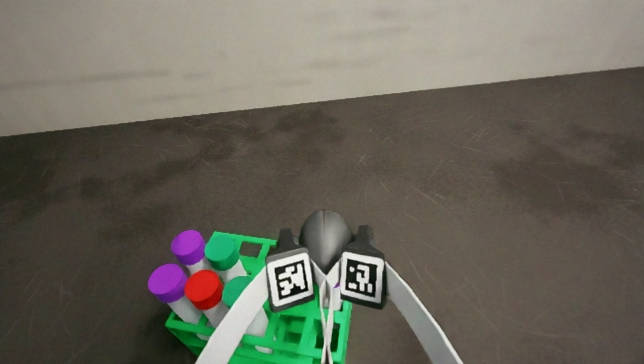

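>>> execute_actions:
  actions:
    - {"r2":{"joints":{"lift_m":1.05}}}
  cameras: ["r2_wrist_camera"]

Scene clock: 122.67 s.
r1.base_odometry: x=+2.033 y=-0.300 heading=-0.801 (m, m, rad; r1's odometry frame)
r1.turned_by_wheels: +0.000 (rad since the last result)
r1.turned_by_imu: +0.000 (rad since the last result)
r1.base_tilt: forward=+0.5 right=+1.5 (deg)
r1.lidar_m: - - 0.15 0.19 2.01 1.60 0.77 0.78 2.22 1.93 0.15 -
r1.head_depth_mm: - - - - - - - / - - - - - - - / - - - - - - - / - - - - - - - / - - - - - - - / - - - - - - - / - - - - - - -
r1.base_status: not commanded
r1.joint_positions: lift_m=+0.350 arm_m=+0.000 wrist_yaw_rad=+2.939 wrist_pitch_rad=-0.534 wrist_roll_rad=-0.019 gripper_m=+0.037 head_pan_rad=+0.007 head_tilt_rad=-0.397
r1.joint_status: not commanded
r1.on_its_own: wrist_yaw_rad is at rest, and its effort (-15) is outside its rest range (-12 to +12)
r1.motor_effort: left_wheel=+6(5) right_wheel=+2(2) lift_m=+32(33) arm_m=-1(2) wrist_yaw_rad=-15(15) wrist_pitch_rad=+10(10) wrist_roll_rad=+0(0) gripper_m=+6(6) head_pan_rad=-3(3) head_tilt_rad=-1(1) (%)
r1.hand_pose: x=+0.0207 y=+0.0588 z=+0.3375 quat_wxyz=(+0.254, +0.691, +0.119, +0.667) (m; r1's base frame)
r1.wrist_depth_mm: - - - 276 120 77 57 / - - - 307 126 79 58 / 937 - 920 358 133 82 59 / 768 722 744 408 140 85 61 / 629 619 624 467 139 88 62 / 527 538 - - 131 91 64 / 469 - - - 193 94 66
r2.base_odometry: x=-0.027 y=+0.560 heading=+3.139 (m, m, rad; r2's odometry frame)
r2.turned_by_wheels: +0.000 (rad since the last result)
r2.turned_by_imu: +0.000 (rad since the last result)
r2.base_tilt: forward=+1.2 right=+0.8 (deg)
r2.lidar_m: 0.76 0.77 1.00 2.31 2.54 1.38 1.85 0.97 0.66 0.61 0.62 0.80
r2.head_depth_mm: 1059 1233 1035 754 841 994 1186 / 1052 1212 1041 750 824 970 1197 / 1036 1221 1050 741 803 948 1167 / 1037 - 874 723 776 923 1172 / 1043 1145 878 724 770 901 1085 / 1033 1135 1073 727 754 880 1059 / 1023 1125 1074 733 741 860 1022
r2.base_status: not commanded
r2.joint_positions: lift_m=+1.066 arm_m=+0.450 wrist_yaw_rad=+0.001 wrist_pitch_rad=-0.565 wrist_roll_rad=+0.001 gripper_m=-0.020 head_pan_rad=-1.613 head_tilt_rad=-0.593
r2.joint_status: lift_m contact_stop (moved -0.033 of -0.049)
r2.on_its_own: lift_m is slack since a contact_stop, until your next command for it (your +1.050 is given up)
r2.motor_effort: left_wheel=-3(3) right_wheel=+2(2) lift_m=+21(29) arm_m=+5(4) wrist_yaw_rad=+0(0) wrist_pitch_rad=-19(25) wrist_roll_rad=+0(0) gripper_m=-7(7) head_pan_rad=-3(3) head_tilt_rad=-3(3) (%)
r2.hand_pose: x=-0.0214 y=-0.7982 z=+1.0474 quat_wxyz=(+0.679, +0.197, -0.679, -0.197) (m; r2's base frame)
r2.wrist_depth_mm: 470 489 504 516 518 541 556 / 517 537 558 571 590 595 598 / 569 560 524 517 498 490 476 / 441 435 425 420 401 401 396 / 365 363 355 368 344 338 332 / 313 295 174 - 294 290 289 / 274 266 196 226 259 258 255
pictures: r2_wrist_camera
Images, in order (width x height): r2_wrist_camera 644x364.

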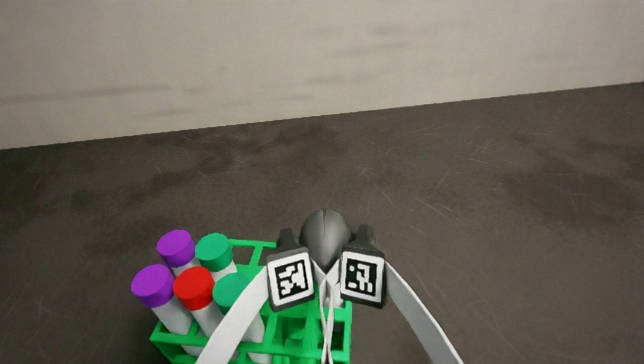

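>>> execute_actions:
  actions:
    - {"r2":{"joints":{"lift_m":1.1,"arm_m":0.25}}}
  cameras: []

>>> execute_actions:
  actions:
    - {"r2":{"base":{"translate_m":0.05},"joints":{"lift_m":0.857,"wrist_pitch_rad":0,"gripper_m":0.179}}}
  cameras: ["r2_wrist_camera"]

Scene clock: 130.30 s.
r1.base_odometry: x=+2.033 y=-0.300 heading=-0.801 (m, m, rad; r1's odometry frame)
r1.turned_by_wheels: +0.000 (rad since the last result)
r1.turned_by_imu: +0.001 (rad since the last result)
r1.base_tilt: forward=+0.6 right=+1.5 (deg)
r1.lidar_m: - - 0.15 0.19 2.01 1.60 0.77 0.78 2.22 1.93 0.15 -
r1.head_depth_mm: - - - - - - - / - - - - - - - / - - - - - - - / - - - - - - - / - - - - - - - / - - - - - - - / - - - - - - -
r1.base_status: not commanded
r1.joint_positions: lift_m=+0.350 arm_m=+0.000 wrist_yaw_rad=+2.939 wrist_pitch_rad=-0.534 wrist_roll_rad=-0.019 gripper_m=+0.037 head_pan_rad=+0.007 head_tilt_rad=-0.397
r1.joint_status: not commanded
r1.on_its_own: wrist_yaw_rad is at rest, and its effort (-15) is outside its rest range (-12 to +12)
r1.motor_effort: left_wheel=+6(6) right_wheel=+2(2) lift_m=+33(33) arm_m=-1(2) wrist_yaw_rad=-15(16) wrist_pitch_rad=+10(10) wrist_roll_rad=+0(0) gripper_m=+7(6) head_pan_rad=-3(3) head_tilt_rad=-2(0) (%)
r1.hand_pose: x=+0.0207 y=+0.0588 z=+0.3375 quat_wxyz=(+0.254, +0.691, +0.119, +0.667) (m; r1's base frame)
r1.wrist_depth_mm: - - - 273 120 77 57 / - - - 311 126 79 58 / 952 - 904 353 133 82 59 / 745 756 731 408 141 85 61 / 641 620 639 462 138 88 62 / 527 534 - - 131 91 64 / 474 - - - 193 94 66
r2.base_odometry: x=-0.027 y=+0.560 heading=+3.139 (m, m, rad; r2's odometry frame)
r2.turned_by_wheels: +0.000 (rad since the last result)
r2.turned_by_imu: -0.001 (rad since the last result)
r2.base_tilt: forward=+1.2 right=+0.7 (deg)
r2.lidar_m: 0.75 0.77 1.00 2.31 2.55 1.38 1.85 0.97 0.66 0.61 0.62 0.80
r2.head_depth_mm: 1131 1206 1034 756 839 994 1192 / - - 1045 748 821 967 1191 / - - 989 740 804 945 1171 / 1031 - 876 722 776 923 1170 / 1044 1145 876 723 772 900 1084 / 1036 1135 1070 728 755 877 1059 / 1018 1125 1075 731 739 860 1030
r2.base_status: not commanded
r2.joint_positions: lift_m=+1.099 arm_m=+0.250 wrist_yaw_rad=+0.001 wrist_pitch_rad=-0.633 wrist_roll_rad=+0.001 gripper_m=-0.020 head_pan_rad=-1.613 head_tilt_rad=-0.593
r2.joint_status: all done
r2.motor_effort: left_wheel=-3(3) right_wheel=+2(2) lift_m=+30(30) arm_m=-5(4) wrist_yaw_rad=+0(0) wrist_pitch_rad=+4(19) wrist_roll_rad=+0(0) gripper_m=-8(7) head_pan_rad=-3(3) head_tilt_rad=-3(3) (%)
r2.hand_pose: x=-0.0214 y=-0.5877 z=+1.0669 quat_wxyz=(+0.672, +0.220, -0.672, -0.220) (m; r2's base frame)
r2.wrist_depth_mm: 631 661 680 698 730 733 718 / 673 655 636 623 611 608 558 / 549 528 358 462 489 476 469 / 443 439 415 406 410 407 394 / 379 374 364 378 351 346 340 / 326 321 318 - 314 308 314 / 288 291 291 295 310 431 504
pictures: none
No camera images: the call's "cameras" was empty. Leave "cameras" out to get every camera's image.

Scene clock: 133.33 s.
r1.base_odometry: x=+2.033 y=-0.300 heading=-0.801 (m, m, rad; r1's odometry frame)
r1.turned_by_wheels: +0.000 (rad since the last result)
r1.turned_by_imu: +0.000 (rad since the last result)
r1.base_tilt: forward=+0.6 right=+1.6 (deg)
r1.lidar_m: - - 0.15 0.19 2.01 1.60 0.77 0.77 2.22 1.93 0.15 -
r1.head_depth_mm: - - - - - - - / - - - - - - - / - - - - - - - / - - - - - - - / - - - - - - - / - - - - - - - / - - - - - - -
r1.base_status: not commanded
r1.joint_positions: lift_m=+0.350 arm_m=+0.000 wrist_yaw_rad=+2.939 wrist_pitch_rad=-0.534 wrist_roll_rad=-0.019 gripper_m=+0.037 head_pan_rad=+0.007 head_tilt_rad=-0.397
r1.joint_status: not commanded
r1.on_its_own: wrist_yaw_rad is at rest, and its effort (-17) is outside its rest range (-12 to +12)
r1.motor_effort: left_wheel=+5(5) right_wheel=+2(2) lift_m=+33(33) arm_m=+0(2) wrist_yaw_rad=-17(16) wrist_pitch_rad=+10(10) wrist_roll_rad=+0(0) gripper_m=+7(6) head_pan_rad=-3(3) head_tilt_rad=-1(2) (%)
r1.hand_pose: x=+0.0207 y=+0.0588 z=+0.3375 quat_wxyz=(+0.254, +0.691, +0.119, +0.667) (m; r1's base frame)
r1.wrist_depth_mm: - - - 272 120 77 57 / - - - 307 126 79 58 / 925 - 930 354 133 82 59 / 744 739 748 415 141 85 61 / 622 620 627 473 138 88 62 / 530 521 - - 130 91 64 / 466 - - - 193 94 66
r2.base_odometry: x=-0.077 y=+0.560 heading=+3.139 (m, m, rad; r2's odometry frame)
r2.turned_by_wheels: +0.000 (rad since the last result)
r2.turned_by_imu: -0.001 (rad since the last result)
r2.base_tilt: forward=+1.3 right=+0.7 (deg)
r2.lidar_m: 0.71 0.72 0.93 2.15 2.54 1.42 1.91 0.96 0.65 0.61 0.62 0.75
r2.head_depth_mm: 1088 1204 1037 745 - - 1187 / 1070 1185 1040 787 845 965 1185 / 1061 1171 1047 - 838 938 1171 / 1052 1158 847 810 801 914 1172 / 1041 1147 1058 723 767 895 1076 / 1022 1135 1073 728 749 873 1046 / 1016 1115 1071 729 734 852 1014
r2.base_status: done
r2.joint_positions: lift_m=+0.858 arm_m=+0.250 wrist_yaw_rad=+0.001 wrist_pitch_rad=-0.023 wrist_roll_rad=+0.001 gripper_m=+0.179 head_pan_rad=-1.613 head_tilt_rad=-0.593
r2.joint_status: all done
r2.motor_effort: left_wheel=-3(5) right_wheel=+1(7) lift_m=+12(25) arm_m=-5(5) wrist_yaw_rad=-1(1) wrist_pitch_rad=+8(6) wrist_roll_rad=+0(0) gripper_m=+0(86) head_pan_rad=-3(3) head_tilt_rad=-3(3) (%)
r2.hand_pose: x=-0.0213 y=-0.6510 z=+0.9663 quat_wxyz=(+0.707, +0.009, -0.707, -0.008) (m; r2's base frame)
r2.wrist_depth_mm: 645 675 676 686 704 752 759 / 666 701 701 710 740 764 775 / 671 702 703 716 747 758 792 / 712 720 652 325 535 582 547 / 409 412 339 305 313 332 314 / 282 251 246 239 234 223 233 / 183 181 186 181 176 173 164
pictures: r2_wrist_camera
Images, in order (width x height): r2_wrist_camera 644x364.

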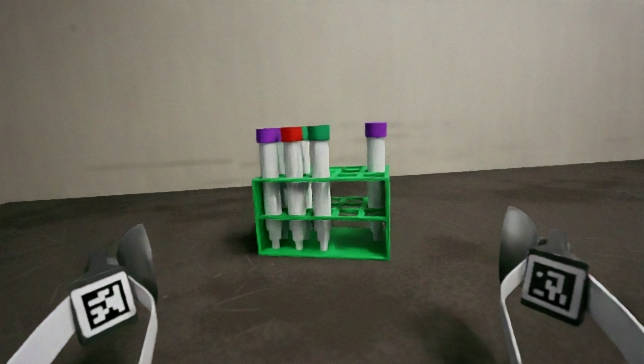

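>>> execute_actions:
  actions:
    - {"r2":{"joints":{"arm_m":0.415}}}
  cameras: []

>>> execute_actions:
  actions:
    - {"r2":{"joints":{"gripper_m":0.08}}}
  cameras: []

>>> execute_actions:
  actions:
    - {"r2":{"joints":{"lift_m":0.9}}}
  cameras: []

>>> execute_actions:
  actions:
    - {"r2":{"joints":{"arm_m":0.0,"wrist_yaw_rad":2.0,"head_pan_rad":0,"head_tilt_rad":-0.4}}}
  cameras: []

>>> execute_actions:
  actions:
    - {"r2":{"base":{"rotate_rad":2.3}}}
  cameras: ["r2_wrist_camera","r2_nav_camera"]

Scene clock: 142.00 s.
r1.base_odometry: x=+2.033 y=-0.300 heading=-0.801 (m, m, rad; r1's odometry frame)
r1.turned_by_wheels: +0.000 (rad since the last result)
r1.turned_by_imu: +0.001 (rad since the last result)
r1.base_tilt: forward=+0.6 right=+1.5 (deg)
r1.lidar_m: - - 0.15 0.19 2.01 1.60 0.77 0.78 2.22 1.93 0.15 -
r1.head_depth_mm: - - - - - - - / - - - - - - - / - - - - - - - / - - - - - - - / - - - - - - - / - - - - - - - / - - - - - - -
r1.base_status: not commanded
r1.joint_positions: lift_m=+0.350 arm_m=+0.000 wrist_yaw_rad=+2.939 wrist_pitch_rad=-0.534 wrist_roll_rad=-0.019 gripper_m=+0.037 head_pan_rad=+0.007 head_tilt_rad=-0.397
r1.joint_status: not commanded
r1.on_its_own: wrist_yaw_rad is at rest, and its effort (-15) is outside its rest range (-12 to +12)
r1.motor_effort: left_wheel=+5(5) right_wheel=+2(2) lift_m=+32(32) arm_m=-2(2) wrist_yaw_rad=-15(15) wrist_pitch_rad=+10(10) wrist_roll_rad=+0(0) gripper_m=+7(6) head_pan_rad=-3(3) head_tilt_rad=-1(1) (%)
r1.hand_pose: x=+0.0207 y=+0.0588 z=+0.3375 quat_wxyz=(+0.254, +0.691, +0.119, +0.667) (m; r1's base frame)
r1.wrist_depth_mm: - - - 276 120 77 57 / - - - 308 126 79 58 / 932 - 920 354 133 82 59 / 761 741 735 410 141 85 61 / 620 633 632 465 139 88 62 / 538 530 - - 131 91 64 / 473 - - - 193 94 66
r2.base_odometry: x=-0.077 y=+0.560 heading=+3.139 (m, m, rad; r2's odometry frame)
r2.turned_by_wheels: +0.000 (rad since the last result)
r2.turned_by_imu: -0.001 (rad since the last result)
r2.base_tilt: forward=+1.3 right=+0.7 (deg)
r2.lidar_m: 0.71 0.72 0.93 2.15 2.54 1.42 1.90 0.96 0.65 0.61 0.62 0.75
r2.head_depth_mm: 1087 1196 1035 747 - - 1189 / 1076 1182 1077 - 830 962 1190 / 1058 1171 1163 692 786 939 1170 / 1045 1155 1118 692 780 915 1176 / 1042 1137 1066 724 766 894 1069 / 1026 1129 1066 728 751 872 1043 / 1017 1123 1071 731 736 854 1015
r2.base_status: not commanded
r2.joint_positions: lift_m=+0.858 arm_m=+0.415 wrist_yaw_rad=+0.001 wrist_pitch_rad=-0.022 wrist_roll_rad=+0.001 gripper_m=+0.179 head_pan_rad=-1.613 head_tilt_rad=-0.593
r2.joint_status: all done
r2.motor_effort: left_wheel=-3(2) right_wheel=+1(2) lift_m=+12(13) arm_m=+5(3) wrist_yaw_rad=-1(1) wrist_pitch_rad=+8(8) wrist_roll_rad=+0(0) gripper_m=+1(1) head_pan_rad=-3(3) head_tilt_rad=-3(2) (%)
r2.hand_pose: x=-0.0213 y=-0.8152 z=+0.9665 quat_wxyz=(+0.707, +0.008, -0.707, -0.008) (m; r2's base frame)
r2.wrist_depth_mm: 512 527 534 554 554 568 581 / 528 527 545 570 573 596 594 / 546 553 129 577 586 595 622 / 553 570 129 127 186 625 539 / 403 417 132 125 137 325 312 / 278 220 140 137 148 131 228 / 182 180 142 134 156 163 162
pictures: none
No camera images: the call's "cameras" was empty. Leave "cameras" out to get every camera's image.

Scene clock: 143.47 s.
r1.base_odometry: x=+2.033 y=-0.300 heading=-0.801 (m, m, rad; r1's odometry frame)
r1.turned_by_wheels: +0.000 (rad since the last result)
r1.turned_by_imu: +0.000 (rad since the last result)
r1.base_tilt: forward=+0.6 right=+1.5 (deg)
r1.lidar_m: - - 0.15 0.19 2.01 1.60 0.76 0.77 2.23 1.92 0.15 -
r1.head_depth_mm: - - - - - - - / - - - - - - - / - - - - - - - / - - - - - - - / - - - - - - - / - - - - - - - / - - - - - - -
r1.base_status: not commanded
r1.joint_positions: lift_m=+0.350 arm_m=+0.000 wrist_yaw_rad=+2.939 wrist_pitch_rad=-0.534 wrist_roll_rad=-0.019 gripper_m=+0.037 head_pan_rad=+0.007 head_tilt_rad=-0.397
r1.joint_status: not commanded
r1.on_its_own: wrist_yaw_rad is at rest, and its effort (-15) is outside its rest range (-12 to +12)
r1.motor_effort: left_wheel=+5(6) right_wheel=+2(2) lift_m=+33(33) arm_m=-2(2) wrist_yaw_rad=-15(16) wrist_pitch_rad=+10(10) wrist_roll_rad=+0(0) gripper_m=+6(6) head_pan_rad=-3(2) head_tilt_rad=-1(1) (%)
r1.hand_pose: x=+0.0207 y=+0.0588 z=+0.3375 quat_wxyz=(+0.254, +0.691, +0.119, +0.667) (m; r1's base frame)
r1.wrist_depth_mm: - - - 278 120 77 57 / - - - 310 126 79 58 / 938 - 923 352 133 82 59 / 750 743 749 414 140 85 61 / 625 631 621 474 138 88 62 / 546 536 - - 130 91 64 / 473 - - - 192 93 66
r2.base_odometry: x=-0.077 y=+0.560 heading=+3.139 (m, m, rad; r2's odometry frame)
r2.turned_by_wheels: +0.000 (rad since the last result)
r2.turned_by_imu: +0.000 (rad since the last result)
r2.base_tilt: forward=+1.2 right=+0.7 (deg)
r2.lidar_m: 0.71 0.72 0.93 2.15 2.55 1.42 1.90 0.96 0.65 0.61 0.62 0.75
r2.head_depth_mm: 1081 1203 1033 748 - - 1191 / 1071 1188 1073 - 828 957 1193 / 1059 1176 1167 696 789 936 1165 / 1054 1155 1003 690 781 916 1172 / 1044 1145 1061 724 763 893 1074 / 1026 1129 1067 726 749 874 1041 / 1015 1118 1071 730 731 855 1015
r2.base_status: not commanded
r2.joint_positions: lift_m=+0.858 arm_m=+0.415 wrist_yaw_rad=+0.001 wrist_pitch_rad=-0.022 wrist_roll_rad=+0.001 gripper_m=+0.081 head_pan_rad=-1.613 head_tilt_rad=-0.593
r2.joint_status: all done
r2.motor_effort: left_wheel=-3(3) right_wheel=+1(1) lift_m=+12(13) arm_m=+3(5) wrist_yaw_rad=-1(0) wrist_pitch_rad=+7(7) wrist_roll_rad=+0(0) gripper_m=-28(99) head_pan_rad=-4(3) head_tilt_rad=-2(2) (%)
r2.hand_pose: x=-0.0213 y=-0.8153 z=+0.9665 quat_wxyz=(+0.707, +0.008, -0.707, -0.008) (m; r2's base frame)
r2.wrist_depth_mm: 519 517 540 551 562 580 582 / 538 537 544 567 573 576 604 / 552 557 149 578 587 622 626 / 564 573 132 156 188 623 545 / 409 413 136 128 136 362 314 / 260 142 140 143 146 155 219 / 198 180 145 136 154 164 169
pictures: none
No camera images: the call's "cameras" was empty. Leave "cameras" out to get every camera's image.

Scene clock: 144.77 s.
r1.base_odometry: x=+2.033 y=-0.300 heading=-0.801 (m, m, rad; r1's odometry frame)
r1.turned_by_wheels: +0.000 (rad since the last result)
r1.turned_by_imu: +0.000 (rad since the last result)
r1.base_tilt: forward=+0.6 right=+1.5 (deg)
r1.lidar_m: - - 0.15 0.19 2.01 1.60 0.77 0.77 2.22 1.93 0.15 -
r1.head_depth_mm: - - - - - - - / - - - - - - - / - - - - - - - / - - - - - - - / - - - - - - - / - - - - - - - / - - - - - - -
r1.base_status: not commanded
r1.joint_positions: lift_m=+0.350 arm_m=+0.000 wrist_yaw_rad=+2.939 wrist_pitch_rad=-0.534 wrist_roll_rad=-0.019 gripper_m=+0.037 head_pan_rad=+0.007 head_tilt_rad=-0.397
r1.joint_status: not commanded
r1.on_its_own: wrist_yaw_rad is at rest, and its effort (-16) is outside its rest range (-12 to +12)
r1.motor_effort: left_wheel=+6(5) right_wheel=+2(2) lift_m=+32(32) arm_m=-2(2) wrist_yaw_rad=-16(15) wrist_pitch_rad=+10(10) wrist_roll_rad=+0(0) gripper_m=+6(6) head_pan_rad=-2(2) head_tilt_rad=-1(1) (%)
r1.hand_pose: x=+0.0207 y=+0.0588 z=+0.3375 quat_wxyz=(+0.254, +0.691, +0.119, +0.667) (m; r1's base frame)
r1.wrist_depth_mm: - - - 274 120 77 57 / - - - 310 126 79 58 / 958 - 919 358 133 82 59 / 731 739 739 415 141 85 61 / 636 616 636 470 139 88 62 / 540 531 - - 130 91 64 / 468 - - - 193 94 66
r2.base_odometry: x=-0.077 y=+0.560 heading=+3.139 (m, m, rad; r2's odometry frame)
r2.turned_by_wheels: +0.000 (rad since the last result)
r2.turned_by_imu: +0.000 (rad since the last result)
r2.base_tilt: forward=+1.2 right=+0.7 (deg)
r2.lidar_m: 0.71 0.72 0.93 2.15 2.55 1.42 1.91 0.96 0.65 0.61 0.62 0.75
r2.head_depth_mm: 1082 1202 1031 781 - 1021 1191 / 1073 1182 1196 715 817 962 1192 / 1061 1173 - 717 787 937 1168 / 1047 1154 818 691 780 919 1173 / 1040 1147 994 722 764 893 1078 / 1027 1126 1068 727 753 874 1041 / 1015 1115 1072 728 734 854 1016
r2.base_status: not commanded
r2.joint_positions: lift_m=+0.899 arm_m=+0.415 wrist_yaw_rad=+0.001 wrist_pitch_rad=-0.030 wrist_roll_rad=+0.000 gripper_m=+0.087 head_pan_rad=-1.613 head_tilt_rad=-0.594
r2.joint_status: all done
r2.on_its_own: gripper_m is held at +0.086, not at your +0.080, by its stall guard, which is not easing now
r2.motor_effort: left_wheel=-3(5) right_wheel=+1(3) lift_m=+31(29) arm_m=+3(4) wrist_yaw_rad=+0(2) wrist_pitch_rad=+10(11) wrist_roll_rad=+0(0) gripper_m=-19(28) head_pan_rad=-3(2) head_tilt_rad=-3(2) (%)
r2.hand_pose: x=-0.0213 y=-0.8152 z=+1.0064 quat_wxyz=(+0.707, +0.011, -0.707, -0.011) (m; r2's base frame)
r2.wrist_depth_mm: 516 519 539 556 565 571 580 / 533 541 555 577 582 599 602 / 544 551 571 573 588 608 614 / 564 573 146 145 595 621 632 / 567 578 144 144 163 462 409 / 340 358 143 142 162 - 288 / 266 238 142 141 165 226 221
pictures: none
No camera images: the call's "cameras" was empty. Leave "cameras" out to get every camera's image.

Scene clock: 149.00 s.
r1.base_odometry: x=+2.033 y=-0.300 heading=-0.801 (m, m, rad; r1's odometry frame)
r1.turned_by_wheels: +0.000 (rad since the last result)
r1.turned_by_imu: +0.000 (rad since the last result)
r1.base_tilt: forward=+0.5 right=+1.6 (deg)
r1.lidar_m: - - 0.15 0.19 2.01 1.60 0.77 0.78 2.22 1.92 0.15 -
r1.head_depth_mm: - - - - - - - / - - - - - - - / - - - - - - - / - - - - - - - / - - - - - - - / - - - - - - - / - - - - - - -
r1.base_status: not commanded
r1.joint_positions: lift_m=+0.350 arm_m=+0.000 wrist_yaw_rad=+2.939 wrist_pitch_rad=-0.534 wrist_roll_rad=-0.019 gripper_m=+0.037 head_pan_rad=+0.007 head_tilt_rad=-0.397
r1.joint_status: not commanded
r1.on_its_own: wrist_yaw_rad is at rest, and its effort (-15) is outside its rest range (-12 to +12)
r1.motor_effort: left_wheel=+5(5) right_wheel=+2(2) lift_m=+33(33) arm_m=-1(2) wrist_yaw_rad=-15(15) wrist_pitch_rad=+10(10) wrist_roll_rad=+0(0) gripper_m=+6(7) head_pan_rad=-3(2) head_tilt_rad=-1(2) (%)
r1.hand_pose: x=+0.0207 y=+0.0588 z=+0.3375 quat_wxyz=(+0.254, +0.691, +0.119, +0.667) (m; r1's base frame)
r1.wrist_depth_mm: - - - 278 120 77 57 / - - - 308 127 79 58 / 920 - 908 355 133 82 59 / 759 750 732 416 141 85 61 / 613 617 622 476 139 88 62 / 533 538 - - 130 91 64 / 470 - - - 193 94 66
r2.base_odometry: x=-0.077 y=+0.560 heading=+3.139 (m, m, rad; r2's odometry frame)
r2.turned_by_wheels: +0.000 (rad since the last result)
r2.turned_by_imu: -0.001 (rad since the last result)
r2.base_tilt: forward=+1.2 right=+0.7 (deg)
r2.lidar_m: 0.71 0.72 0.93 2.16 2.55 1.42 1.91 0.96 0.65 0.61 0.62 0.75
r2.head_depth_mm: 586 629 677 734 803 883 943 / 584 626 671 728 793 875 948 / 578 620 668 721 788 860 936 / 575 616 661 717 778 856 935 / 571 610 655 711 771 850 936 / 567 605 652 702 762 838 925 / 563 602 644 695 755 826 917
r2.base_status: not commanded
r2.joint_positions: lift_m=+0.899 arm_m=+0.000 wrist_yaw_rad=+1.999 wrist_pitch_rad=-0.030 wrist_roll_rad=+0.000 gripper_m=+0.090 head_pan_rad=-0.007 head_tilt_rad=-0.409
r2.joint_status: all done
r2.on_its_own: gripper_m is held at +0.089, not at your +0.080, by its stall guard, which is not easing now
r2.motor_effort: left_wheel=-2(3) right_wheel=+2(2) lift_m=+30(31) arm_m=-6(3) wrist_yaw_rad=+2(5) wrist_pitch_rad=+10(10) wrist_roll_rad=+0(0) gripper_m=-19(20) head_pan_rad=+3(34) head_tilt_rad=+3(18) (%)
r2.hand_pose: x=+0.2111 y=-0.0395 z=+1.0063 quat_wxyz=(+0.392, +0.600, -0.373, +0.589) (m; r2's base frame)
r2.wrist_depth_mm: 852 789 694 616 573 530 488 / 926 822 712 639 601 523 503 / - 842 721 630 588 557 509 / - 875 146 145 606 559 526 / - 935 145 143 163 563 533 / - - 144 143 163 - 540 / - - 142 140 165 611 558
pictures: none
No camera images: the call's "cameras" was empty. Leave "cameras" out to get every camera's image.

Scene clock: 153.57 s.
r1.base_odometry: x=+2.033 y=-0.300 heading=-0.801 (m, m, rad; r1's odometry frame)
r1.turned_by_wheels: +0.000 (rad since the last result)
r1.turned_by_imu: +0.000 (rad since the last result)
r1.base_tilt: forward=+0.5 right=+1.6 (deg)
r1.lidar_m: - - 0.15 0.19 2.01 1.60 0.77 0.78 2.22 1.93 0.15 -
r1.head_depth_mm: - - - - - - - / - - - - - - - / - - - - - - - / - - - - - - - / - - - - - - - / - - - - - - - / - - - - - - -
r1.base_status: not commanded
r1.joint_positions: lift_m=+0.350 arm_m=+0.000 wrist_yaw_rad=+2.939 wrist_pitch_rad=-0.534 wrist_roll_rad=-0.019 gripper_m=+0.037 head_pan_rad=+0.007 head_tilt_rad=-0.397
r1.joint_status: not commanded
r1.on_its_own: wrist_yaw_rad is at rest, and its effort (-16) is outside its rest range (-12 to +12)
r1.motor_effort: left_wheel=+6(5) right_wheel=+2(2) lift_m=+33(33) arm_m=-1(1) wrist_yaw_rad=-16(16) wrist_pitch_rad=+9(10) wrist_roll_rad=+0(0) gripper_m=+7(7) head_pan_rad=-3(3) head_tilt_rad=-2(1) (%)
r1.hand_pose: x=+0.0207 y=+0.0588 z=+0.3375 quat_wxyz=(+0.254, +0.691, +0.119, +0.667) (m; r1's base frame)
r1.wrist_depth_mm: - - - 275 120 77 57 / - - - 309 126 79 58 / 928 - 922 354 133 82 59 / 741 716 742 413 141 85 61 / 641 624 638 474 139 88 62 / 539 538 - - 130 91 64 / 471 - - - 194 94 66
r2.base_odometry: x=-0.077 y=+0.560 heading=-0.844 (m, m, rad; r2's odometry frame)
r2.turned_by_wheels: +2.300 (rad since the last result)
r2.turned_by_imu: +2.307 (rad since the last result)
r2.base_tilt: forward=+1.3 right=+0.7 (deg)
r2.lidar_m: 1.42 1.54 1.90 0.77 0.62 0.61 0.66 0.71 0.71 0.77 1.19 2.50
r2.head_depth_mm: 2270 2403 2551 2711 2348 1764 1367 / 2404 2556 2721 2929 2337 1776 1412 / 2613 2742 2990 3162 2362 1753 1458 / 2673 2831 3061 3189 2367 1782 1463 / 2370 2509 2698 2878 2177 1727 1427 / 1212 1285 1382 1554 1711 1788 1415 / 1275 1388 1511 1684 1873 1789 1421
r2.base_status: done
r2.joint_positions: lift_m=+0.899 arm_m=+0.000 wrist_yaw_rad=+1.999 wrist_pitch_rad=-0.030 wrist_roll_rad=+0.000 gripper_m=+0.090 head_pan_rad=-0.007 head_tilt_rad=-0.409
r2.joint_status: not commanded
r2.on_its_own: gripper_m is held at +0.089, not at your +0.080, by its stall guard, which is not easing now
r2.motor_effort: left_wheel=-4(9) right_wheel=+3(8) lift_m=+30(31) arm_m=-5(5) wrist_yaw_rad=+1(2) wrist_pitch_rad=+10(10) wrist_roll_rad=+0(0) gripper_m=-19(19) head_pan_rad=+3(3) head_tilt_rad=+4(3) (%)
r2.hand_pose: x=+0.2110 y=-0.0395 z=+1.0063 quat_wxyz=(+0.392, +0.600, -0.373, +0.589) (m; r2's base frame)
r2.wrist_depth_mm: - - - - - - - / - - - - - - - / - - - - - - - / - - 145 144 - - - / - - 144 144 164 - - / - - 143 143 163 - - / - - 142 140 165 - -
pictures: r2_nav_camera (sideways: a quarter turn counterclockwise sets it upright), r2_wrist_camera
Images, in order (width x height): r2_nav_camera 672x504, r2_wrist_camera 644x364.

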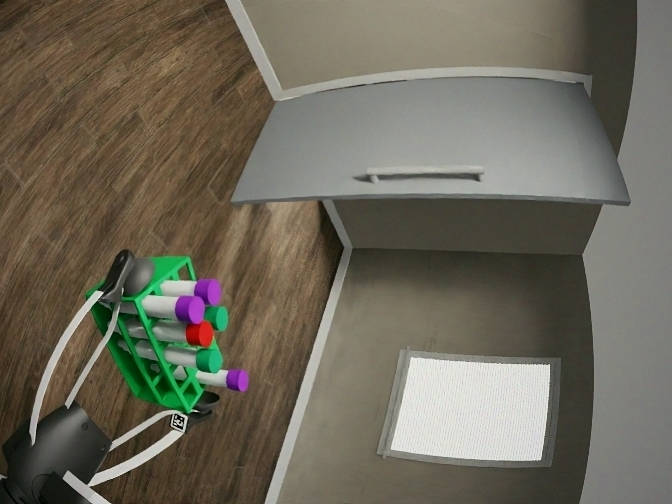

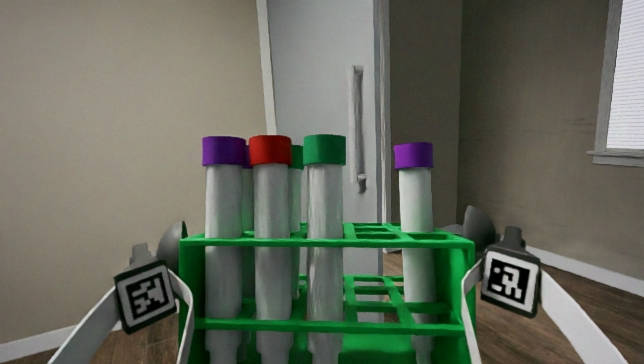

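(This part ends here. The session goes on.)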